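# Set the toppled nest block upright on the laser marker's worktable

## Task

Get the nest block, which is lying on its side, standing upright on the worktable of the laser marker. It must stay upright by itself; if it only stays that way because the robot is holding it, the goal is not met.

## Robot and tools

Robot: two arms, left_arm and right_arm, each ending in a parallel two-finger gripper. The names are labels only. In the shared scene frame, left_arm sits on the +y side. The origin is on the table top midway between the arms, +x points out over the table and +z points up. The fingers of each gripper point along its own +z axis and close along its own y axis. The reported end_effector_position is the point between the finger pads, roughly 1 cm behind the tips.

The 14-number row (used by execute_actions rows and by move target): a single flat list that covers both arms. The first seven numbers are for left_arm: dx, dy, dz, rx, ry, rz, opening. The next seven are the same for right_arm. Every value must lie in [-1, 1], and you must send all 14 even when only one arm moves. dx to rz are an offset, not a pose. They are expressed in that gripper's own axes and measured from the gripper pose in the last result that showed it. Before any result in the scene, and in the second or later call within one reply, they are measured from where the robot is when the action starts. Scale: 1.0 equals 0.6 m of translation or 180 degrees of rotation. rx, ry, rz together form one rotation vector. Opening is absolute: +1 is fully open (0.094 m) and -1 is closed. An all-zero offset is not a pause. It pulls the arm back to the reference pose.

execute_actions {"actions": [...], "pictures": bool}: the list holds one item at most. An empty list returns the current state. {"rows": [[14 numbers], ...], "steps": n} runs up to 15 control steps of 1/30 s each, 15 by default. Each row fills one step and the final row repeats to fill the remaining steps. Each row is measured from the same reference pose, not from the row before it. {"steps": n} with no rows is a wait of up to 300 steps, counted from the previous result, so your reply time counts toward it. A refused call sends nothing. Pictures are included unless you set pictures to false.

move {"target": [14 numbers], "speed": m/s}: each gripper follows a straight path toward its offset target, and both paths end together. A move lasts 0.5 to 10 s. If it would take longer, it is cut off at 10 s before reaching the target. Speed ranges from 0.002 to 0.5 and defaults to 0.25. Turning is capped at twice that value in rad/s. The gripper opening is sent when the move starts. The paths do not avoid obstacles or the other arm. Grippers lag, drift and can overshoot the speed, most of all when an arm is almost fully extended. Faster contact hits harder, and a target set deeper past a contact presses harder. The result adds a move: line. It names the ending, such as done, off_target, moving, held or fault, and any limits that acted. limits=paced means the pose was clipped. limits=held means some steps were blocked, after which the arm may suddenly move fast. The result also gives each gripper's distance from its target. If only one arm is named, the other one finished.

wait {"seconds": 0-10}: lets the simulation run without sending a new command. zoom_image {"camera": "cam_high"|"cam_left_wrist"|"cam_right_wrist", "region": [x0, y0, x1, y1]}: returns a closer view of that camera's latest image. Coordinates are in pixels with the origin at the top left, and the region can be at most 504x504. finished_scene {"scene": n}: ends the current scene for good and grades it. The goal must hold by itself at that moment.

Results: the state line, left_arm: … | right_arm: …, gives each gripper's position in metres and its orientation as end_effector_quat_wxyz, both in the scene frame. At long reach the reported position can be off. grip_measured shows the measured finger opening on the same scale as your command. The last Joint positions entry for each arm is that opening in metres, and the readings may be off by about 1 mm. Hand target shows where the controller is currently driving each gripper. pose unreachable means the clearance check changed or blocked a command for the named arm. HELD marks the steps where a row was not fully sent. FAULT means an arm stopped. MOTOR HOT appears at 85 °C. At 100 °C an OVER-TEMPERATURE FAULT follows and that arm goes limp and drops what it holds, so do not hold loads longer than needed.

Control behaviour: on each step the commanded pose is clipped to within 70 mm and 16 degrees of the measured pose. If the inverse kinematics cannot satisfy both position and orientation, position wins. After an action ends, the arm continues only toward its last clipped pose, so a distant goal takes several calls. Check the result before sending the rest. Arms tend to finish about 1 cm or more short, usually low, and repeated zero offsets can let an arm sag. To keep an arm in place, send the correcting offset back to its wanted pose in the first call of a reply and zeros in later calls. Raise the aim if it still sits low. The simulation keeps running while you think and write.

Gripping: keep commanding an opening below grip_measured. About 0.03 below gives a firm grip, and a smaller margin grips more gently. Finger force is roughly 50-62 N per pad, less for parts under about 2 mm thick. Brief tugs on held parts or nudges to loose objects can happen.

Cameras: cam_high (fixed overhead), cam_left_wrist and cam_right_wrist, each 504x504. Calibration is supplied, but it may be off by a few degrees and millimetres.

Avoid: knocking or placing anything off the table, which fails the task. Also avoid letting the arms collide or press on each other, dropping or slamming the block, and hard shoves. Before finishing, release the block and move clear, and confirm it stands upright by itself on the laser marker's worktable.

Each tool is called after ">>>" as name(argument=value, ...) on one line, values as JSON.

## Session

>>> execute_actions(actions=[])

Scene clock: 0.00 s of 4200.00 s.
left_arm: end_effector_position=(+0.9165, +0.3293, +0.3261) grip_measured=+1.000 end_effector_quat_wxyz=(+0.482, -0.084, +0.849, +0.202) | right_arm: end_effector_position=(+0.5158, -0.2892, +0.3383) grip_measured=+1.000 end_effector_quat_wxyz=(+0.166, +0.170, +0.970, +0.055)
Joint positions: left_arm=[-0.213  2.299  2.497 -0.743 -0.505  0.013  0.094] | right_arm=[-0.249  1.378  1.52  -1.369 -0.072  0.294  0.094]
Joint velocities: left_arm=[-0.015  0.005  0.002 -0.002 -0.022 -0.022  0.   ] | right_arm=[-0.005  0.015 -0.002 -0.022 -0.037 -0.022  0.   ]
Motor temperatures (°C, as the motors report them): left_arm=[23 22 24 21 21 23] | right_arm=[22 22 26 21 23 22]
Hand target (left_arm): +0.921, +0.329, +0.325; +0.485, -0.085, +0.847, +0.201
Hand target (right_arm): +0.521, -0.290, +0.349; +0.178, +0.169, +0.968, +0.056
camera_calibration (this result's frames):
cam_left_wrist: T_world_to_cam=[[0.346337, -0.902091, -0.257452, 0.0588754], [-0.876549, -0.213407, -0.431415, 1.02215], [0.334234, 0.375085, -0.864638, -0.0238934], [0, 0, 0, 1]] pos_world=[0.883562, 0.280208, 0.43547]
cam_right_wrist: T_world_to_cam=[[-0.305058, -0.9385, -0.161733, -0.060159], [-0.921595, 0.248124, 0.298492, 0.451848], [-0.240005, 0.240109, -0.940609, 0.630854], [0, 0, 0, 1]] pos_world=[0.549476, -0.320047, 0.448784]

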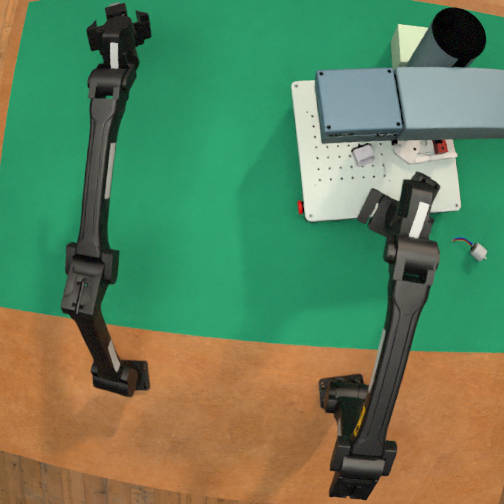

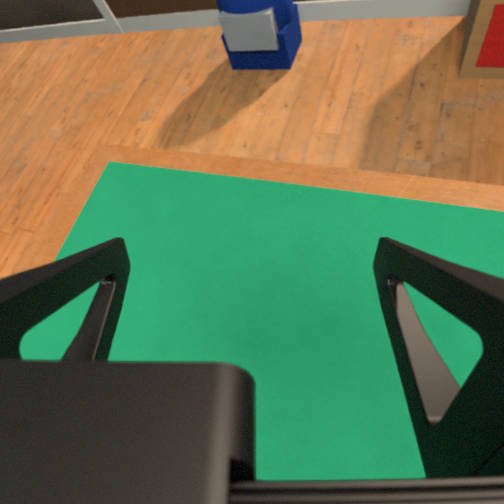

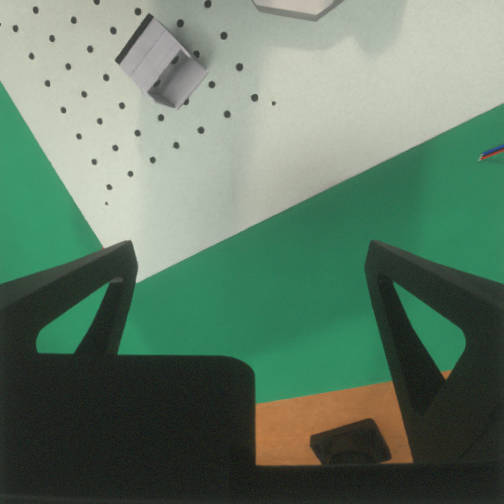

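>>> zoom_image(camera="cam_right_wrist", region=[90, 0, 240, 130])

>>> zoom_image(camera="cam_high", region=[280, 60, 500, 280])

Region (90, 0, 240, 130) of cam_right_wrist's 504x504 image, scaled by 3.360, with more detail than that image has; it fills the top 437 rows of this view, and the rest is white.

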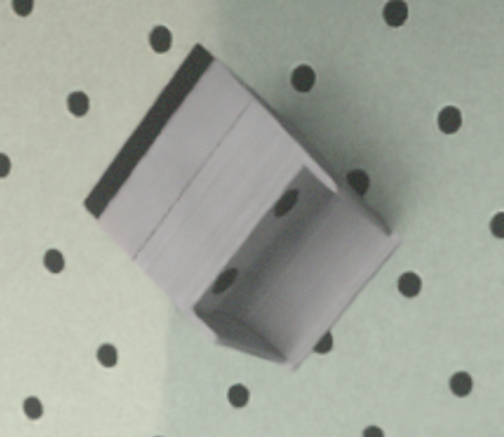

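Region (280, 60, 500, 280) of cam_high's 504x504 image, scaled by 2.291, with more detail than that image has.

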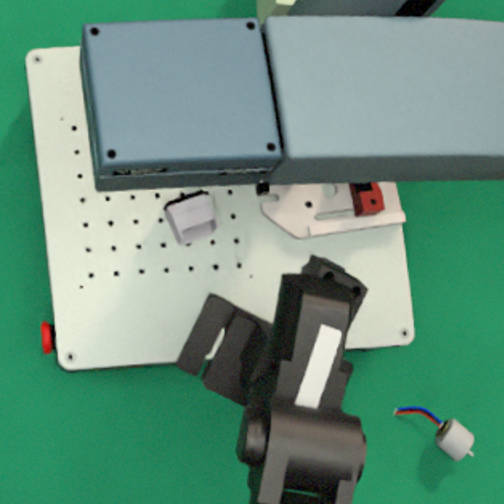

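>>> move(target=[0.3357, -0.1372, -0.7015, 0.5477, -0.1858, 0.0039, 1.0, -0.0527, 0.0632, 0.1982, -0.1201, -0.2008, -0.2287, 0.5], speed=0.35)

Scene clock: 21.87 s of 4200.00 s.
left_arm: end_effector_position=(+0.5055, +0.0920, +0.3383) grip_measured=+1.000 end_effector_quat_wxyz=(+0.581, +0.365, +0.545, -0.482) | right_arm: end_effector_position=(+0.5907, -0.2535, +0.2453) grip_measured=+0.502 end_effector_quat_wxyz=(+0.480, -0.198, +0.845, +0.124)
Joint positions: left_arm=[-0.274  1.492  0.868  0.953  1.122 -0.402  0.094] | right_arm=[-0.306  1.357  0.984 -0.249 -0.514 -0.316  0.071]
Joint velocities: left_arm=[-0.024 -0.005  0.022  0.012  0.007 -0.037  0.   ] | right_arm=[ 0.005 -0.024 -0.017 -0.012 -0.051  0.051 -0.001]
Motor temperatures (°C, as the motors report them): left_arm=[23 25 28 21 21 23] | right_arm=[22 23 30 21 23 22]
Hand target (left_arm): +0.507, +0.091, +0.329; +0.574, +0.361, +0.549, -0.488
Hand target (right_arm): +0.595, -0.259, +0.243; +0.484, -0.202, +0.843, +0.118
Off the commanded pose (left_arm): 0.015 m, 1 deg.
Off the commanded pose (right_arm): 0.008 m, 1 deg.
After step 90, 15.60 s passed at rest.
move: off_target (left_arm)
camera_calibration (this result's frames):
cam_left_wrist: T_world_to_cam=[[-0.955497, -0.273098, 0.11155, 0.465705], [-0.22193, 0.416326, -0.881714, 0.379982], [0.194353, -0.867232, -0.458406, 0.260611], [0, 0, 0, 1]] pos_world=[0.478659, 0.194997, 0.402552]
cam_right_wrist: T_world_to_cam=[[0.458589, -0.888535, -0.0142104, -0.493489], [-0.814838, -0.414065, -0.405695, 0.481601], [0.35459, 0.197627, -0.913898, 0.184218], [0, 0, 0, 1]] pos_world=[0.553414, -0.275474, 0.356727]

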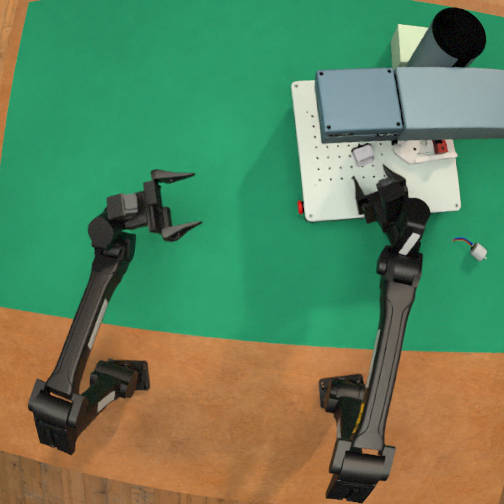

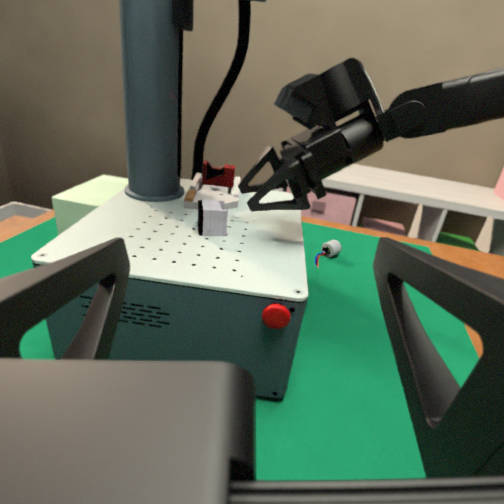

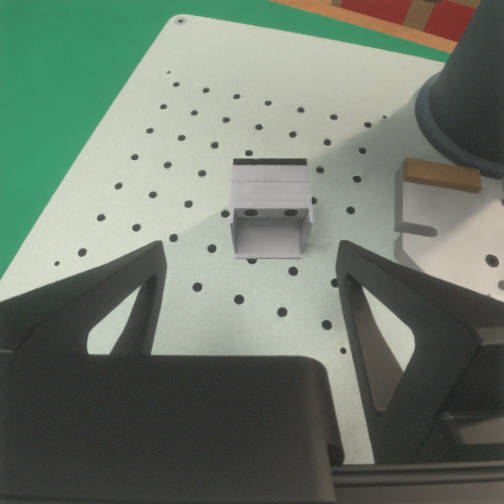

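>>> zoom_image(camera="cam_right_wrist", region=[150, 140, 360, 280])

>>> zoom_image(camera="cam_left_wrist", region=[170, 150, 330, 260])

Region (150, 140, 360, 280) of cam_right_wrist's 504x504 image, scaled by 2.400, with more detail than that image has.

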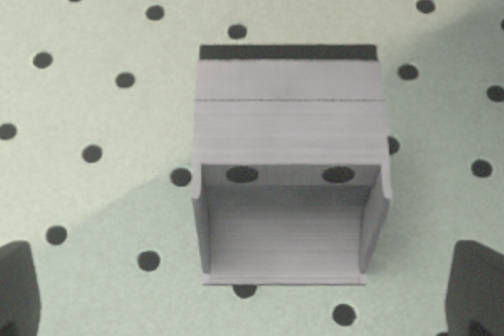

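Region (170, 150, 330, 260) of cam_left_wrist's 504x504 image, scaled by 3.150, with more detail than that image has; it fills the top 346 rows of this view, and the rest is white.

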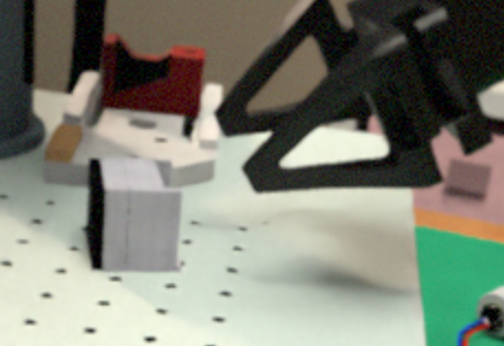

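>>> move(target=[0, 0, 0, 0, 0, 0, 1.0, 0.0115, -0.0140, 0.1153, 0, 0, 0, 0.5], speed=0.07)

Scene clock: 28.57 s of 4200.00 s.
left_arm: end_effector_position=(+0.5055, +0.0920, +0.3383) grip_measured=+1.000 end_effector_quat_wxyz=(+0.580, +0.364, +0.545, -0.484) | right_arm: end_effector_position=(+0.6271, -0.2395, +0.1950) grip_measured=+0.502 end_effector_quat_wxyz=(+0.471, -0.201, +0.850, +0.123)
Joint positions: left_arm=[-0.274  1.492  0.868  0.954  1.122 -0.407  0.094] | right_arm=[-0.265  1.507  1.005 -0.131 -0.476 -0.301  0.071]
Joint velocities: left_arm=[-0.015 -0.015  0.007 -0.007 -0.007  0.037  0.   ] | right_arm=[-0.015 -0.024 -0.007 -0.007  0.007 -0.037  0.001]
Motor temperatures (°C, as the motors report them): left_arm=[23 24 28 21 21 23] | right_arm=[22 23 30 21 23 22]
Hand target (left_arm): +0.506, +0.092, +0.338; +0.581, +0.365, +0.545, -0.482
Hand target (right_arm): +0.643, -0.235, +0.203; +0.480, -0.198, +0.845, +0.124
Off the commanded pose (left_arm): 0.000 m, 0 deg.
Off the commanded pose (right_arm): 0.020 m, 1 deg.
After step 90, 2.37 s passed at rest.
move: off_target (right_arm)
camera_calibration (this result's frames):
cam_left_wrist: T_world_to_cam=[[-0.955194, -0.272268, 0.116082, 0.46392], [-0.225458, 0.415207, -0.881347, 0.381786], [0.191765, -0.868028, -0.457988, 0.261882], [0, 0, 0, 1]] pos_world=[0.47899, 0.195111, 0.402572]
cam_right_wrist: T_world_to_cam=[[0.460828, -0.887379, -0.0139911, -0.499599], [-0.820897, -0.420206, -0.386723, 0.495293], [0.337291, 0.189698, -0.92209, 0.133091], [0, 0, 0, 1]] pos_world=[0.591923, -0.260456, 0.307273]

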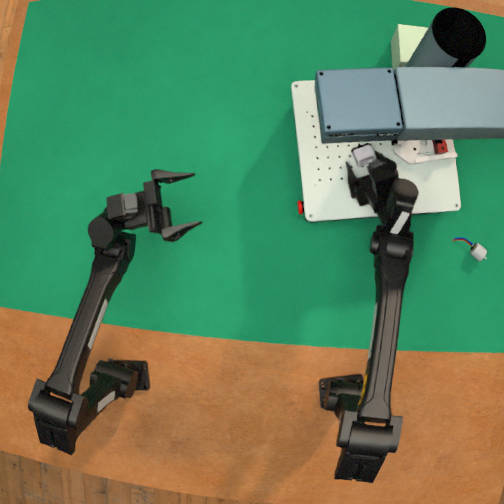

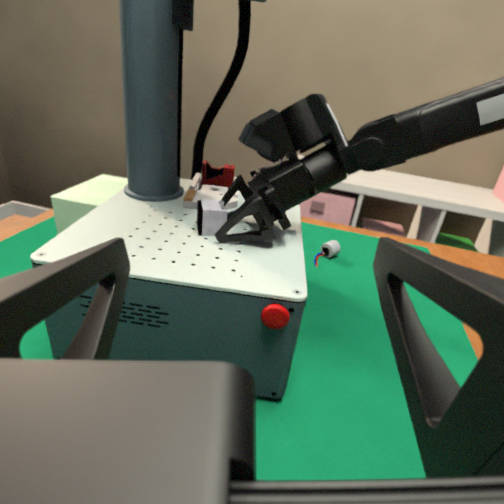

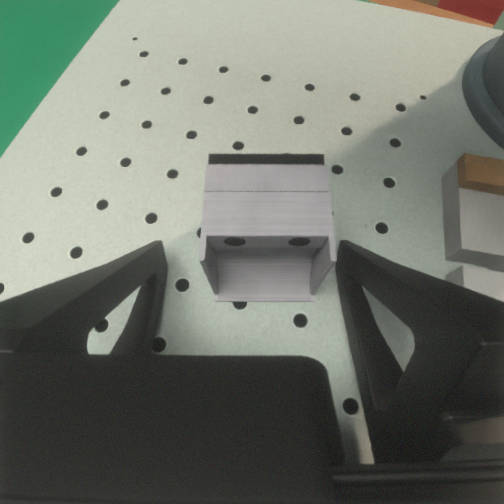

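>>> zoom_image(camera="cam_left_wrist", region=[180, 170, 300, 260])

Region (180, 170, 300, 260) of cam_left_wrist's 504x504 image, scaled by 4.200, with more detail than that image has; it fills the top 378 rows of this view, and the rest is white.

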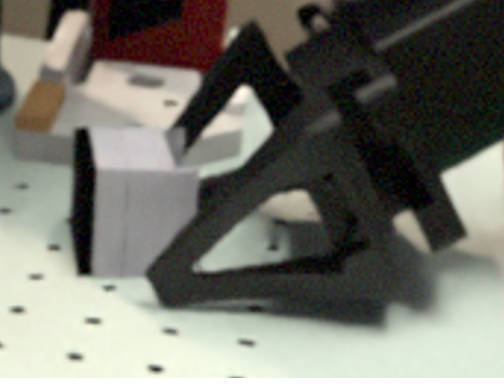

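>>> execute_actions(actions=[{"rows": [[0,0,0,0,0,0,1, -0.0272,-0.0059,0.0165,0,-0.0072,0,0.5],[0,0,0,0,0,0,1, -0.0289,-0.0066,0.0172,0,-0.0072,0,0.5],[0,0,0,0,0,0,1, -0.0306,-0.0073,0.0179,0,-0.0072,0,0.5],[0,0,0,0,0,0,1, -0.0323,-0.0080,0.0186,0,-0.0072,0,0.5],[0,0,0,0,0,0,1, -0.0340,-0.0087,0.0194,0,-0.0072,0,0.5],[0,0,0,0,0,0,1, -0.0357,-0.0094,0.0202,0,-0.0072,0,0.5],[0,0,0,0,0,0,1, -0.0374,-0.0101,0.0210,0,-0.0072,0,0.5],[0,0,0,0,0,0,1, -0.0391,-0.0108,0.0218,0,-0.0072,0,0.5],[0,0,0,0,0,0,1, -0.0408,-0.0115,0.0227,0,-0.0072,0,0.5],[0,0,0,0,0,0,1, -0.0424,-0.0122,0.0236,0,-0.0072,0,0.5],[0,0,0,0,0,0,1, -0.0439,-0.0129,0.0245,0,-0.0072,0,0.5],[0,0,0,0,0,0,1, -0.0453,-0.0136,0.0253,0,-0.0072,0,0.5],[0,0,0,0,0,0,1, -0.0466,-0.0143,0.0261,0,-0.0072,0,0.5],[0,0,0,0,0,0,1, -0.0478,-0.0150,0.0268,0,-0.0072,0,0.5],[0,0,0,0,0,0,1, -0.0487,-0.0155,0.0274,0,-0.0072,0,0.5]], "steps": 15}], pictures=false)

>>> wait(seconds=0.3)

Scene clock: 35.60 s of 4200.00 s.
left_arm: end_effector_position=(+0.5055, +0.0920, +0.3383) grip_measured=+1.000 end_effector_quat_wxyz=(+0.580, +0.364, +0.545, -0.484) | right_arm: end_effector_position=(+0.6384, -0.2396, +0.1961) grip_measured=+0.502 end_effector_quat_wxyz=(+0.473, -0.200, +0.849, +0.123)
Joint positions: left_arm=[-0.274  1.492  0.868  0.954  1.122 -0.407  0.094] | right_arm=[-0.263  1.533  1.036 -0.13  -0.475 -0.297  0.071]
Joint velocities: left_arm=[ 0.005 -0.015 -0.022 -0.012 -0.037 -0.022  0.   ] | right_arm=[ 0.015  0.034  0.071  0.007 -0.007 -0.007  0.001]
Motor temperatures (°C, as the motors report them): left_arm=[23 24 28 21 21 23] | right_arm=[22 23 31 21 23 22]
Hand target (left_arm): +0.506, +0.092, +0.338; +0.580, +0.364, +0.545, -0.484
Hand target (right_arm): +0.656, -0.234, +0.211; +0.481, -0.199, +0.844, +0.125
Off the commanded pose (left_arm): 0.000 m, 0 deg.
Off the commanded pose (right_arm): 0.025 m, 1 deg.
Steps of this call (steps 1 to 90: nothing new was sent; then 3.53 s passed at rest; steps 91 to 105: all 15 steps of this action). Readings (end_effector_position):
91: left_arm (+0.5055, +0.0920, +0.3383) | right_arm (+0.6272, -0.2395, +0.1950)
92: left_arm (+0.5055, +0.0920, +0.3383) | right_arm (+0.6272, -0.2395, +0.1950)
94: left_arm (+0.5055, +0.0920, +0.3383) | right_arm (+0.6273, -0.2395, +0.1952)
98: left_arm (+0.5055, +0.0920, +0.3383) | right_arm (+0.6304, -0.2398, +0.1955)
105: the state above

Scene clock: 35.90 s of 4200.00 s.
left_arm: end_effector_position=(+0.5055, +0.0920, +0.3383) grip_measured=+1.000 end_effector_quat_wxyz=(+0.580, +0.364, +0.545, -0.484) | right_arm: end_effector_position=(+0.6408, -0.2395, +0.1980) grip_measured=+0.502 end_effector_quat_wxyz=(+0.475, -0.200, +0.848, +0.123)
Joint positions: left_arm=[-0.274  1.492  0.868  0.954  1.122 -0.407  0.094] | right_arm=[-0.263  1.536  1.043 -0.13  -0.475 -0.296  0.071]
Joint velocities: left_arm=[-0.005 -0.015 -0.022  0.022 -0.037  0.051  0.   ] | right_arm=[-0.015  0.024 -0.002 -0.017 -0.081  0.007  0.   ]
Motor temperatures (°C, as the motors report them): left_arm=[23 24 28 21 21 23] | right_arm=[22 23 31 21 23 22]
Hand target (left_arm): +0.506, +0.092, +0.338; +0.580, +0.364, +0.545, -0.484
Hand target (right_arm): +0.656, -0.234, +0.211; +0.481, -0.199, +0.844, +0.125
Off the commanded pose (left_arm): 0.000 m, 0 deg.
Off the commanded pose (right_arm): 0.022 m, 1 deg.
Steps of this call (steps 1 to 9: nothing new was sent). Readings (end_effector_position):
1: left_arm (+0.5055, +0.0920, +0.3383) | right_arm (+0.6394, -0.2394, +0.1966)
2: left_arm (+0.5055, +0.0920, +0.3383) | right_arm (+0.6400, -0.2395, +0.1970)
4: left_arm (+0.5055, +0.0920, +0.3383) | right_arm (+0.6407, -0.2395, +0.1978)
8: left_arm (+0.5055, +0.0920, +0.3383) | right_arm (+0.6408, -0.2395, +0.1980)
9: the state above
camera_calibration (this result's frames):
cam_left_wrist: T_world_to_cam=[[-0.955194, -0.272268, 0.116082, 0.46392], [-0.225458, 0.415207, -0.881347, 0.381786], [0.191765, -0.868028, -0.457988, 0.261882], [0, 0, 0, 1]] pos_world=[0.47899, 0.195111, 0.402572]
cam_right_wrist: T_world_to_cam=[[0.460219, -0.88771, -0.0130476, -0.50577], [-0.818536, -0.418574, -0.39344, 0.507867], [0.343799, 0.191748, -0.919258, 0.126994], [0, 0, 0, 1]] pos_world=[0.604811, -0.260748, 0.309956]

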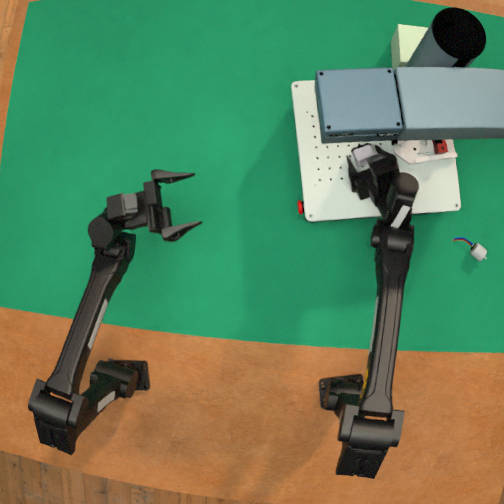

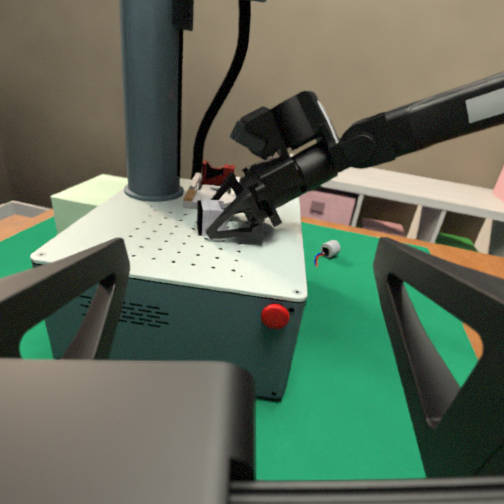

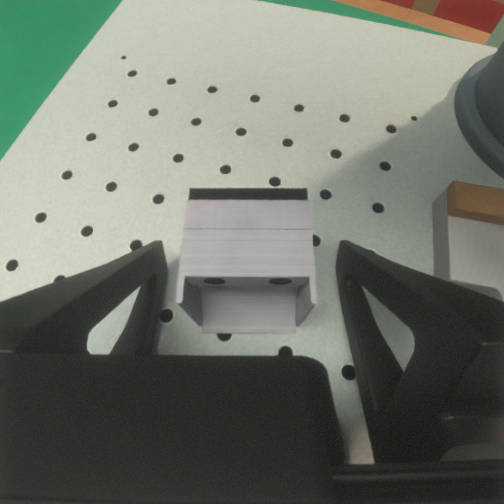

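>>> zoom_image(camera="cam_left_wrist", region=[180, 170, 300, 260])

Region (180, 170, 300, 260) of cam_left_wrist's 504x504 image, scaled by 4.200, with more detail than that image has; it fills the top 378 rows of this view, and the rest is white.

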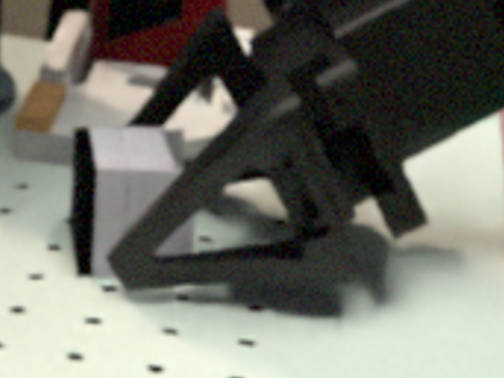

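>>> execute_actions(actions=[{"rows": [[0,0,0,0,0,0,1, -0.0345,-0.0029,0.0100,0,-0.005,0,0.40],[0,0,0,0,0,0,1, -0.0355,-0.0029,0.0095,0,-0.005,0,0.30],[0,0,0,0,0,0,1, -0.0367,-0.0029,0.0090,0,-0.005,0,0.20],[0,0,0,0,0,0,1, -0.0367,-0.0029,0.0090,0,-0.005,0,0.11],[0,0,0,0,0,0,1, -0.0367,-0.0029,0.0090,0,-0.005,0,0.03],[0,0,0,0,0,0,1, -0.0367,-0.0029,0.0090,0,-0.005,0,-0.03],[0,0,0,0,0,0,1, -0.0367,-0.0029,0.0090,0,-0.005,0,-0.07],[0,0,0,0,0,0,1, -0.0367,-0.0029,0.0090,0,-0.005,0,-0.10],[0,0,0,0,0,0,1, -0.0367,-0.0029,0.0090,0,-0.005,0,-0.12],[0,0,0,0,0,0,1, -0.0367,-0.0029,0.0090,0,-0.005,0,-0.13],[0,0,0,0,0,0,1, -0.0367,-0.0029,0.0090,0,-0.005,0,-0.14],[0,0,0,0,0,0,1, -0.0367,-0.0029,0.0090,0,-0.005,0,-0.15],[0,0,0,0,0,0,1, -0.0367,-0.0029,0.0090,0,-0.005,0,-0.16],[0,0,0,0,0,0,1, -0.0367,-0.0029,0.0090,0,-0.005,0,-0.17],[0,0,0,0,0,0,1, -0.0367,-0.0029,0.0090,0,-0.005,0,-0.18]], "steps": 15}], pictures=false)

>>> wait(seconds=0.5)

Scene clock: 40.00 s of 4200.00 s.
left_arm: end_effector_position=(+0.5055, +0.0920, +0.3383) grip_measured=+1.000 end_effector_quat_wxyz=(+0.580, +0.364, +0.545, -0.484) | right_arm: end_effector_position=(+0.6400, -0.2390, +0.1966) grip_measured=-0.148 end_effector_quat_wxyz=(+0.472, -0.199, +0.850, +0.123)
Joint positions: left_arm=[-0.274  1.492  0.868  0.954  1.122 -0.407  0.094] | right_arm=[-0.261  1.536  1.043 -0.137 -0.473 -0.295  0.04 ]
Joint velocities: left_arm=[-0.005 -0.015  0.002 -0.012  0.022  0.037  0.   ] | right_arm=[-0.015 -0.015 -0.007 -0.007  0.051  0.037  0.001]
Motor temperatures (°C, as the motors report them): left_arm=[23 24 28 21 21 23] | right_arm=[22 23 31 21 23 22]
Hand target (left_arm): +0.506, +0.092, +0.338; +0.580, +0.364, +0.545, -0.484
Hand target (right_arm): +0.655, -0.234, +0.214; +0.482, -0.199, +0.844, +0.125
Off the commanded pose (left_arm): 0.000 m, 0 deg.
Off the commanded pose (right_arm): 0.024 m, 1 deg.
Steps of this call (steps 1 to 90: nothing new was sent; then 0.60 s passed at rest; steps 91 to 105: all 15 steps of this action). Readings (end_effector_position):
91: left_arm (+0.5055, +0.0920, +0.3383) | right_arm (+0.6408, -0.2396, +0.1978)
92: left_arm (+0.5055, +0.0920, +0.3383) | right_arm (+0.6407, -0.2395, +0.1976)
94: left_arm (+0.5055, +0.0920, +0.3383) | right_arm (+0.6403, -0.2393, +0.1971)
98: left_arm (+0.5055, +0.0920, +0.3383) | right_arm (+0.6400, -0.2388, +0.1967)
105: the state above

Scene clock: 40.50 s of 4200.00 s.
left_arm: end_effector_position=(+0.5055, +0.0920, +0.3383) grip_measured=+1.000 end_effector_quat_wxyz=(+0.580, +0.364, +0.545, -0.484) | right_arm: end_effector_position=(+0.6400, -0.2390, +0.1966) grip_measured=-0.148 end_effector_quat_wxyz=(+0.472, -0.199, +0.850, +0.123)
Joint positions: left_arm=[-0.274  1.492  0.868  0.954  1.122 -0.407  0.094] | right_arm=[-0.261  1.536  1.043 -0.137 -0.473 -0.295  0.04 ]
Joint velocities: left_arm=[ 0.015 -0.015  0.002 -0.012 -0.037 -0.066  0.   ] | right_arm=[-0.024 -0.005  0.002 -0.007 -0.022  0.022  0.001]
Motor temperatures (°C, as the motors report them): left_arm=[23 24 28 21 21 23] | right_arm=[22 23 31 21 23 22]
Hand target (left_arm): +0.506, +0.092, +0.338; +0.580, +0.364, +0.545, -0.484
Hand target (right_arm): +0.655, -0.234, +0.214; +0.482, -0.199, +0.844, +0.125
Off the commanded pose (left_arm): 0.000 m, 0 deg.
Off the commanded pose (right_arm): 0.024 m, 1 deg.
Steps of this call (steps 1 to 15: nothing new was sent). Readings (end_effector_position):
1: left_arm (+0.5055, +0.0920, +0.3383) | right_arm (+0.6400, -0.2390, +0.1966)
2: left_arm (+0.5055, +0.0920, +0.3383) | right_arm (+0.6400, -0.2390, +0.1966)
4: left_arm (+0.5055, +0.0920, +0.3383) | right_arm (+0.6400, -0.2390, +0.1966)
8: left_arm (+0.5055, +0.0920, +0.3383) | right_arm (+0.6400, -0.2390, +0.1966)
15: the state above
camera_calibration (this result's frames):
cam_left_wrist: T_world_to_cam=[[-0.955194, -0.272268, 0.116082, 0.46392], [-0.225458, 0.415207, -0.881347, 0.381786], [0.191765, -0.868028, -0.457988, 0.261882], [0, 0, 0, 1]] pos_world=[0.47899, 0.195111, 0.402572]
cam_right_wrist: T_world_to_cam=[[0.459014, -0.888279, -0.0163226, -0.503626], [-0.82195, -0.417622, -0.387285, 0.50809], [0.337201, 0.191186, -0.921815, 0.130486], [0, 0, 0, 1]] pos_world=[0.604796, -0.260118, 0.30884]

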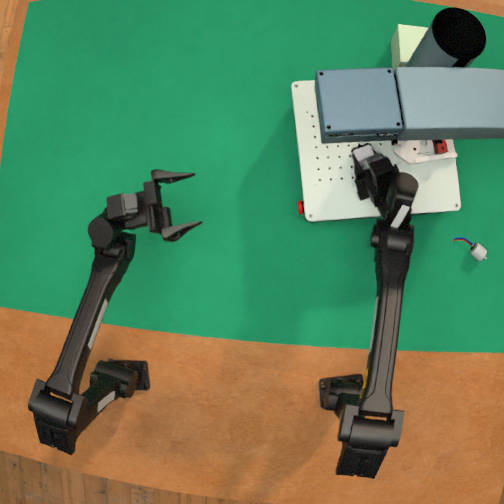

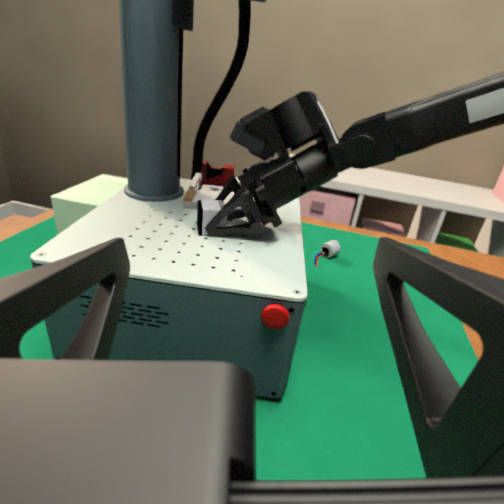

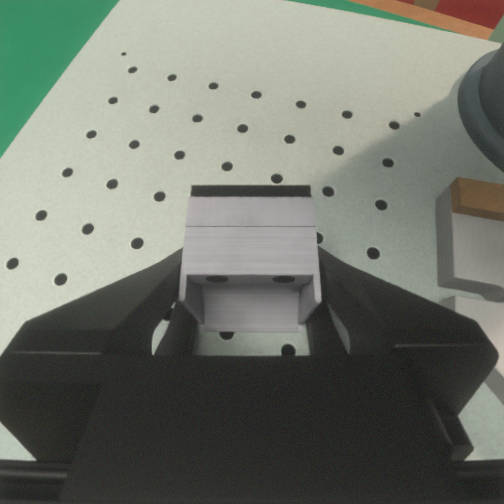

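>>> execute_actions(actions=[{"rows": [[0,0,0,0,0,0,1, -0.0393,-0.0035,0.0069,0,-0.0075,0,-0.18],[0,0,0,0,0,0,1, -0.0417,-0.0041,0.0065,0,-0.0075,0,-0.18],[0,0,0,0,0,0,1, -0.0455,-0.0049,0.0059,0,-0.0075,0,-0.18],[0,0,0,0,0,0,1, -0.0504,-0.0060,0.0052,0,-0.0075,0,-0.18],[0,0,0,0,0,0,1, -0.0561,-0.0073,0.0043,0,-0.0075,0,-0.18],[0,0,0,0,0,0,1, -0.0625,-0.0088,0.0033,0,-0.0075,0,-0.18],[0,0,0,0,0,0,1, -0.0692,-0.0103,0.0023,0,-0.0075,0,-0.18],[0,0,0,0,0,0,1, -0.0760,-0.0118,0.0012,0,-0.0075,0,-0.18],[0,0,0,0,0,0,1, -0.0827,-0.0133,0.0002,0,-0.0075,0,-0.18],[0,0,0,0,0,0,1, -0.0891,-0.0148,-0.0008,0,-0.0075,0,-0.18],[0,0,0,0,0,0,1, -0.0948,-0.0161,-0.0017,0,-0.0075,0,-0.18],[0,0,0,0,0,0,1, -0.0997,-0.0172,-0.0024,0,-0.0075,0,-0.18],[0,0,0,0,0,0,1, -0.1035,-0.0180,-0.0030,0,-0.0075,0,-0.18],[0,0,0,0,0,0,1, -0.1059,-0.0186,-0.0034,0,-0.0075,0,-0.18],[0,0,0,0,0,0,1, -0.1068,-0.0188,-0.0035,0,-0.0075,0,-0.18]], "steps": 15}], pictures=false)

>>> wait(seconds=0.4)

Scene clock: 53.33 s of 4200.00 s.
left_arm: end_effector_position=(+0.5055, +0.0920, +0.3383) grip_measured=+1.000 end_effector_quat_wxyz=(+0.580, +0.364, +0.545, -0.484) | right_arm: end_effector_position=(+0.6522, -0.2399, +0.2234) grip_measured=-0.148 end_effector_quat_wxyz=(+0.465, -0.196, +0.854, +0.126)
Joint positions: left_arm=[-0.274  1.492  0.868  0.954  1.122 -0.407  0.094] | right_arm=[-0.261  1.536  1.129 -0.238 -0.473 -0.291  0.04 ]
Joint velocities: left_arm=[-0.015  0.015 -0.017  0.002 -0.066 -0.022  0.   ] | right_arm=[-0.015 -0.005  0.261 -0.125 -0.037 -0.007 -0.002]
Motor temperatures (°C, as the motors report them): left_arm=[23 24 28 21 21 23] | right_arm=[22 23 32 21 23 22]
Hand target (left_arm): +0.506, +0.092, +0.338; +0.580, +0.364, +0.545, -0.484
Hand target (right_arm): +0.671, -0.235, +0.252; +0.482, -0.198, +0.844, +0.126
Off the commanded pose (left_arm): 0.000 m, 0 deg.
Off the commanded pose (right_arm): 0.036 m, 2 deg.
Steps of this call (steps 1 to 90: nothing new was sent; then 9.33 s passed at rest; steps 91 to 105: all 15 steps of this action). Readings (end_effector_position):
91: left_arm (+0.5055, +0.0920, +0.3383) | right_arm (+0.6400, -0.2390, +0.1966)
92: left_arm (+0.5055, +0.0920, +0.3383) | right_arm (+0.6400, -0.2390, +0.1966)
94: left_arm (+0.5055, +0.0920, +0.3383) | right_arm (+0.6402, -0.2390, +0.1971)
98: left_arm (+0.5055, +0.0920, +0.3383) | right_arm (+0.6406, -0.2390, +0.1994)
105: the state above

Scene clock: 53.73 s of 4200.00 s.
left_arm: end_effector_position=(+0.5055, +0.0920, +0.3383) grip_measured=+1.000 end_effector_quat_wxyz=(+0.580, +0.364, +0.545, -0.484) | right_arm: end_effector_position=(+0.6567, -0.2403, +0.2323) grip_measured=-0.148 end_effector_quat_wxyz=(+0.470, -0.197, +0.852, +0.125)
Joint positions: left_arm=[-0.274  1.492  0.868  0.954  1.122 -0.407  0.094] | right_arm=[-0.261  1.536  1.149 -0.247 -0.473 -0.291  0.04 ]
Joint velocities: left_arm=[ 0.005  0.005  0.007 -0.017 -0.007  0.022  0.   ] | right_arm=[-0.005 -0.015 -0.012 -0.002 -0.066  0.051 -0.001]
Motor temperatures (°C, as the motors report them): left_arm=[23 24 28 21 21 23] | right_arm=[22 23 32 21 23 22]
Hand target (left_arm): +0.506, +0.092, +0.338; +0.580, +0.364, +0.545, -0.484
Hand target (right_arm): +0.671, -0.235, +0.252; +0.482, -0.198, +0.844, +0.126
Off the commanded pose (left_arm): 0.000 m, 0 deg.
Off the commanded pose (right_arm): 0.027 m, 2 deg.
Steps of this call (steps 1 to 12: nothing new was sent). Readings (end_effector_position):
1: left_arm (+0.5055, +0.0920, +0.3383) | right_arm (+0.6541, -0.2401, +0.2272)
2: left_arm (+0.5055, +0.0920, +0.3383) | right_arm (+0.6557, -0.2402, +0.2302)
4: left_arm (+0.5055, +0.0920, +0.3383) | right_arm (+0.6573, -0.2403, +0.2333)
8: left_arm (+0.5055, +0.0920, +0.3383) | right_arm (+0.6567, -0.2403, +0.2323)
12: the state above
camera_calibration (this result's frames):
cam_left_wrist: T_world_to_cam=[[-0.955194, -0.272268, 0.116082, 0.46392], [-0.225458, 0.415207, -0.881347, 0.381786], [0.191765, -0.868028, -0.457988, 0.261882], [0, 0, 0, 1]] pos_world=[0.47899, 0.195111, 0.402572]
cam_right_wrist: T_world_to_cam=[[0.456939, -0.889224, -0.0220979, -0.509411], [-0.825125, -0.41446, -0.383916, 0.53718], [0.332228, 0.193659, -0.923104, 0.162172], [0, 0, 0, 1]] pos_world=[0.622132, -0.261747, 0.344677]

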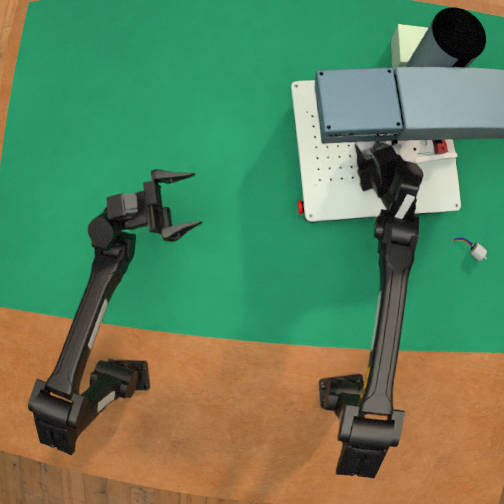

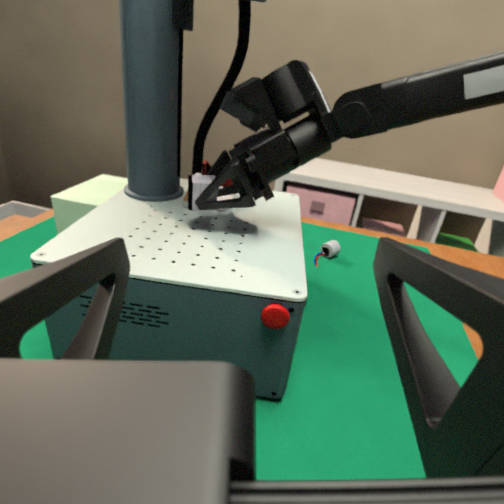

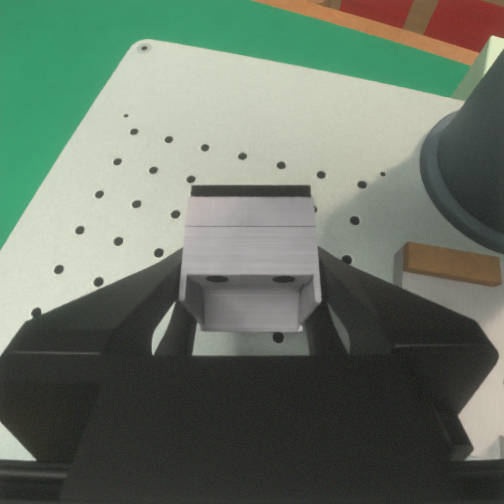

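>>> move(target=[0, 0, 0, 0, 0, 0, 1.0, 0.0070, 0.0567, -0.1432, -0.0914, 0.4332, -0.4245, -0.18], speed=0.35)

Scene clock: 65.77 s of 4200.00 s.
left_arm: end_effector_position=(+0.5055, +0.0920, +0.3383) grip_measured=+1.000 end_effector_quat_wxyz=(+0.580, +0.364, +0.545, -0.484) | right_arm: end_effector_position=(+0.5614, -0.2483, +0.2587) grip_measured=-0.149 end_effector_quat_wxyz=(+0.188, +0.717, -0.641, +0.201)
Joint positions: left_arm=[-0.274  1.492  0.868  0.954  1.122 -0.407  0.094] | right_arm=[ 0.033  1.734  1.694 -1.61   0.553 -1.445  0.04 ]
Joint velocities: left_arm=[-0.005 -0.015  0.017  0.002  0.037  0.007  0.   ] | right_arm=[-0.015 -0.015 -0.012  0.002  0.007 -0.037 -0.002]
Motor temperatures (°C, as the motors report them): left_arm=[23 24 28 21 21 23] | right_arm=[22 23 33 21 23 22]
Hand target (left_arm): +0.506, +0.092, +0.338; +0.580, +0.364, +0.545, -0.484
Hand target (right_arm): +0.574, -0.243, +0.273; +0.179, +0.721, -0.635, +0.211
Off the commanded pose (left_arm): 0.000 m, 0 deg.
Off the commanded pose (right_arm): 0.021 m, 2 deg.
After step 90, 5.80 s passed at rest.
move: off_target (right_arm)
camera_calibration (this result's frames):
cam_left_wrist: T_world_to_cam=[[-0.955194, -0.272268, 0.116082, 0.46392], [-0.225458, 0.415207, -0.881347, 0.381786], [0.191765, -0.868028, -0.457988, 0.261882], [0, 0, 0, 1]] pos_world=[0.47899, 0.195111, 0.402572]
cam_right_wrist: T_world_to_cam=[[0.993415, 0.113393, -0.0164066, -0.526087], [0.0584197, -0.378125, 0.923909, -0.359964], [0.0985609, -0.918784, -0.38226, -0.0651873], [0, 0, 0, 1]] pos_world=[0.550076, -0.13635, 0.299025]

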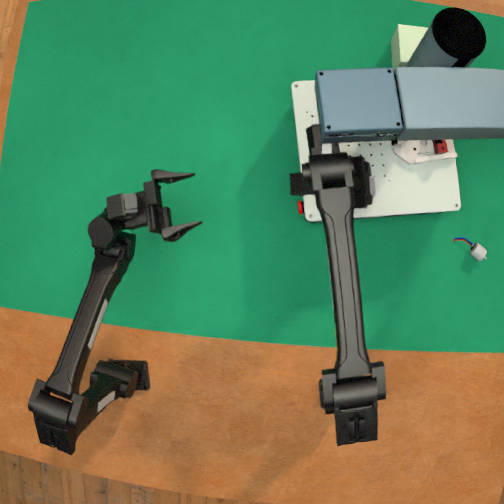

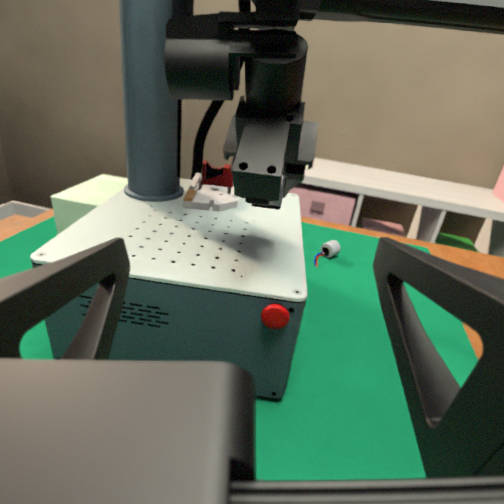

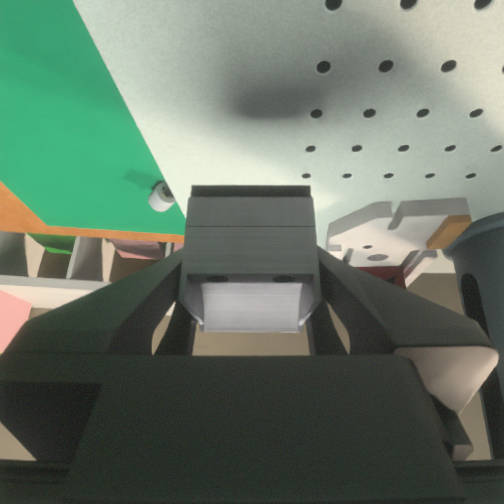

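>>> move(target=[0, 0, 0, 0, 0, 0, 1.0, -0.0397, -0.0009, 0.0638, 0, 0, 0, -0.18], speed=0.08)

Scene clock: 69.23 s of 4200.00 s.
left_arm: end_effector_position=(+0.5055, +0.0920, +0.3383) grip_measured=+1.000 end_effector_quat_wxyz=(+0.580, +0.364, +0.545, -0.484) | right_arm: end_effector_position=(+0.5564, -0.2494, +0.2166) grip_measured=-0.149 end_effector_quat_wxyz=(+0.190, +0.718, -0.639, +0.200)
Joint positions: left_arm=[-0.274  1.492  0.868  0.954  1.122 -0.407  0.094] | right_arm=[ 0.033  1.734  1.583 -1.504  0.553 -1.447  0.04 ]
Joint velocities: left_arm=[-0.005 -0.015  0.017  0.017 -0.037 -0.066  0.   ] | right_arm=[-0.015 -0.034 -0.002  0.012 -0.051  0.007 -0.001]
Motor temperatures (°C, as the motors report them): left_arm=[23 24 28 21 21 23] | right_arm=[22 23 33 21 23 22]
Hand target (left_arm): +0.506, +0.092, +0.338; +0.580, +0.364, +0.545, -0.484
Hand target (right_arm): +0.561, -0.249, +0.214; +0.188, +0.717, -0.641, +0.201
Off the commanded pose (left_arm): 0.000 m, 0 deg.
Off the commanded pose (right_arm): 0.006 m, 0 deg.
move: done
camera_calibration (this result's frames):
cam_left_wrist: T_world_to_cam=[[-0.955194, -0.272268, 0.116082, 0.46392], [-0.225458, 0.415207, -0.881347, 0.381786], [0.191765, -0.868028, -0.457988, 0.261882], [0, 0, 0, 1]] pos_world=[0.47899, 0.195111, 0.402572]
cam_right_wrist: T_world_to_cam=[[0.993033, 0.115619, -0.0227538, -0.519566], [0.0650531, -0.376893, 0.923969, -0.324584], [0.0982526, -0.919012, -0.381789, -0.0817802], [0, 0, 0, 1]] pos_world=[0.545096, -0.137419, 0.25686]

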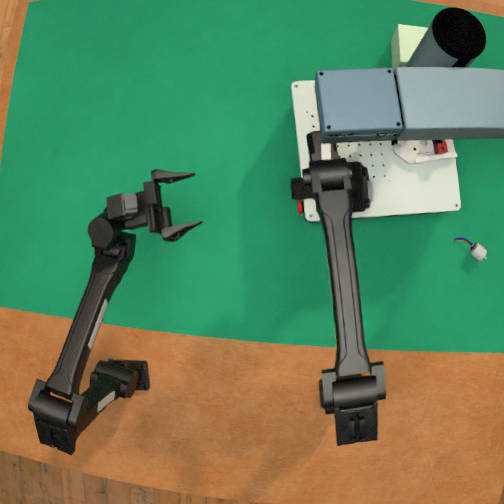

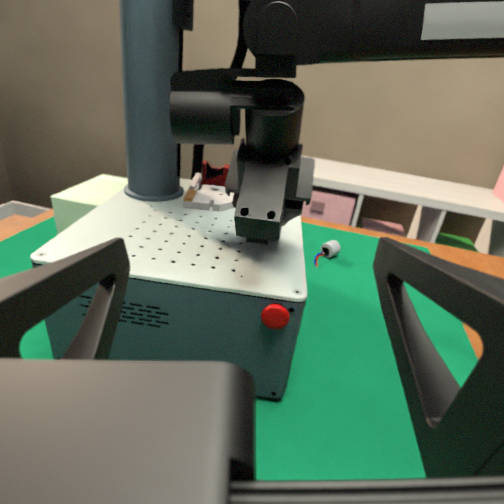

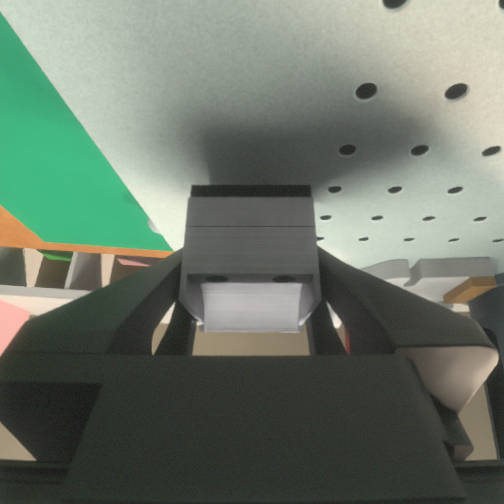

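>>> move(target=[0, 0, 0, 0, 0, 0, 1.0, -0.0173, -0.0006, 0.0277, 0, 0, 0, -0.18], speed=0.015)

Scene clock: 75.33 s of 4200.00 s.
left_arm: end_effector_position=(+0.5055, +0.0920, +0.3383) grip_measured=+1.000 end_effector_quat_wxyz=(+0.580, +0.364, +0.545, -0.484) | right_arm: end_effector_position=(+0.5530, -0.2501, +0.2009) grip_measured=-0.149 end_effector_quat_wxyz=(+0.192, +0.718, -0.639, +0.199)
Joint positions: left_arm=[-0.274  1.492  0.868  0.954  1.122 -0.407  0.094] | right_arm=[ 0.033  1.734  1.541 -1.465  0.553 -1.447  0.04 ]
Joint velocities: left_arm=[-0.005 -0.005  0.002 -0.027 -0.022  0.007  0.   ] | right_arm=[-0.005  0.005 -0.012  0.002 -0.037  0.007  0.   ]
Motor temperatures (°C, as the motors report them): left_arm=[23 24 28 21 21 23] | right_arm=[22 23 32 21 23 22]
Hand target (left_arm): +0.506, +0.092, +0.338; +0.580, +0.364, +0.545, -0.484
Hand target (right_arm): +0.556, -0.250, +0.197; +0.190, +0.718, -0.639, +0.200
Off the commanded pose (left_arm): 0.000 m, 0 deg.
Off the commanded pose (right_arm): 0.005 m, 0 deg.
After step 90, 1.57 s passed at rest.
move: done
camera_calibration (this result's frames):
cam_left_wrist: T_world_to_cam=[[-0.955194, -0.272268, 0.116082, 0.46392], [-0.225458, 0.415207, -0.881347, 0.381786], [0.191765, -0.868028, -0.457988, 0.261882], [0, 0, 0, 1]] pos_world=[0.47899, 0.195111, 0.402572]
cam_right_wrist: T_world_to_cam=[[0.992951, 0.115601, -0.026169, -0.515731], [0.0681519, -0.376215, 0.924023, -0.311665], [0.0969728, -0.919293, -0.381441, -0.0875682], [0, 0, 0, 1]] pos_world=[0.541828, -0.138135, 0.241087]

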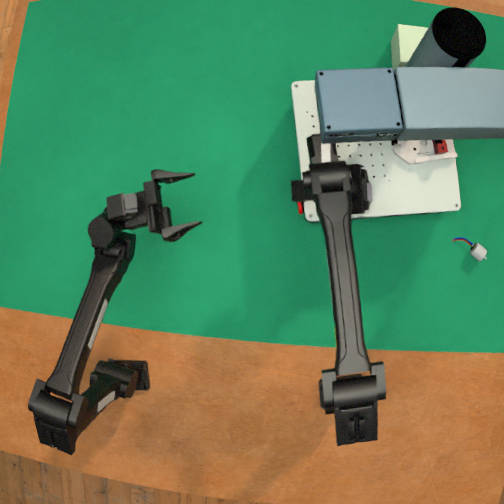

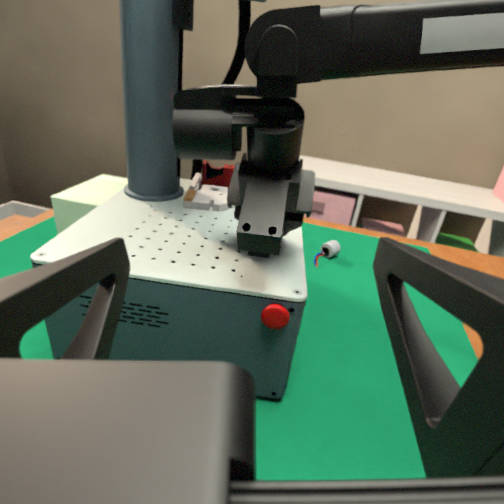

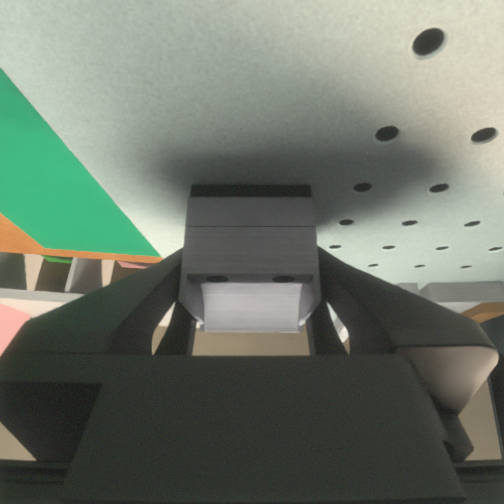

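>>> zoom_image(camera="cam_right_wrist", region=[150, 110, 504, 260])

Region (150, 110, 504, 260) of cam_right_wrist's 504x504 image, scaled by 1.424, with more detail than that image has; it fills the top 214 rows of this view, and the rest is white.

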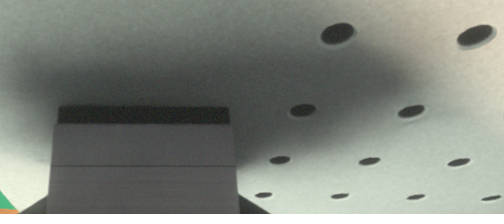

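>>> execute_actions(actions=[{"rows": [[0,0,0,0,0,0,1, -0.0038,-0.0050,0.0062,0,0,0,-0.18],[0,0,0,0,0,0,1, -0.0042,-0.0050,0.0068,0,0,0,-0.18],[0,0,0,0,0,0,1, -0.0046,-0.0050,0.0074,0,0,0,-0.18],[0,0,0,0,0,0,1, -0.0050,-0.0050,0.0080,0,0,0,-0.18],[0,0,0,0,0,0,1, -0.0054,-0.0050,0.0086,0,0,0,-0.18],[0,0,0,0,0,0,1, -0.0058,-0.0050,0.0092,0,0,0,-0.18],[0,0,0,0,0,0,1, -0.0061,-0.0050,0.0098,0,0,0,-0.18]], "steps": 12}], pictures=false)

Scene clock: 78.80 s of 4200.00 s.
left_arm: end_effector_position=(+0.5055, +0.0920, +0.3383) grip_measured=+1.000 end_effector_quat_wxyz=(+0.580, +0.364, +0.545, -0.484) | right_arm: end_effector_position=(+0.5530, -0.2501, +0.2006) grip_measured=-0.149 end_effector_quat_wxyz=(+0.192, +0.718, -0.639, +0.199)
Joint positions: left_arm=[-0.274  1.492  0.868  0.954  1.122 -0.407  0.094] | right_arm=[ 0.033  1.734  1.541 -1.464  0.553 -1.447  0.04 ]
Joint velocities: left_arm=[-0.015 -0.005 -0.037 -0.007 -0.007 -0.037  0.   ] | right_arm=[ 0.005  0.005 -0.002 -0.002  0.022 -0.007  0.001]
Motor temperatures (°C, as the motors report them): left_arm=[23 24 28 21 21 23] | right_arm=[22 23 32 21 23 22]
Hand target (left_arm): +0.506, +0.092, +0.338; +0.580, +0.364, +0.545, -0.484
Hand target (right_arm): +0.556, -0.250, +0.194; +0.192, +0.718, -0.639, +0.199
Off the commanded pose (left_arm): 0.000 m, 0 deg.
Off the commanded pose (right_arm): 0.007 m, 0 deg.
Steps of this call (steps 1 to 90: nothing new was sent; then 0.07 s passed at rest; steps 91 to 102: all 12 steps of this action). Readings (end_effector_position):
91: left_arm (+0.5055, +0.0920, +0.3383) | right_arm (+0.5530, -0.2501, +0.2009)
92: left_arm (+0.5055, +0.0920, +0.3383) | right_arm (+0.5530, -0.2501, +0.2009)
94: left_arm (+0.5055, +0.0920, +0.3383) | right_arm (+0.5530, -0.2501, +0.2009)
98: left_arm (+0.5055, +0.0920, +0.3383) | right_arm (+0.5530, -0.2501, +0.2006)
102: the state above


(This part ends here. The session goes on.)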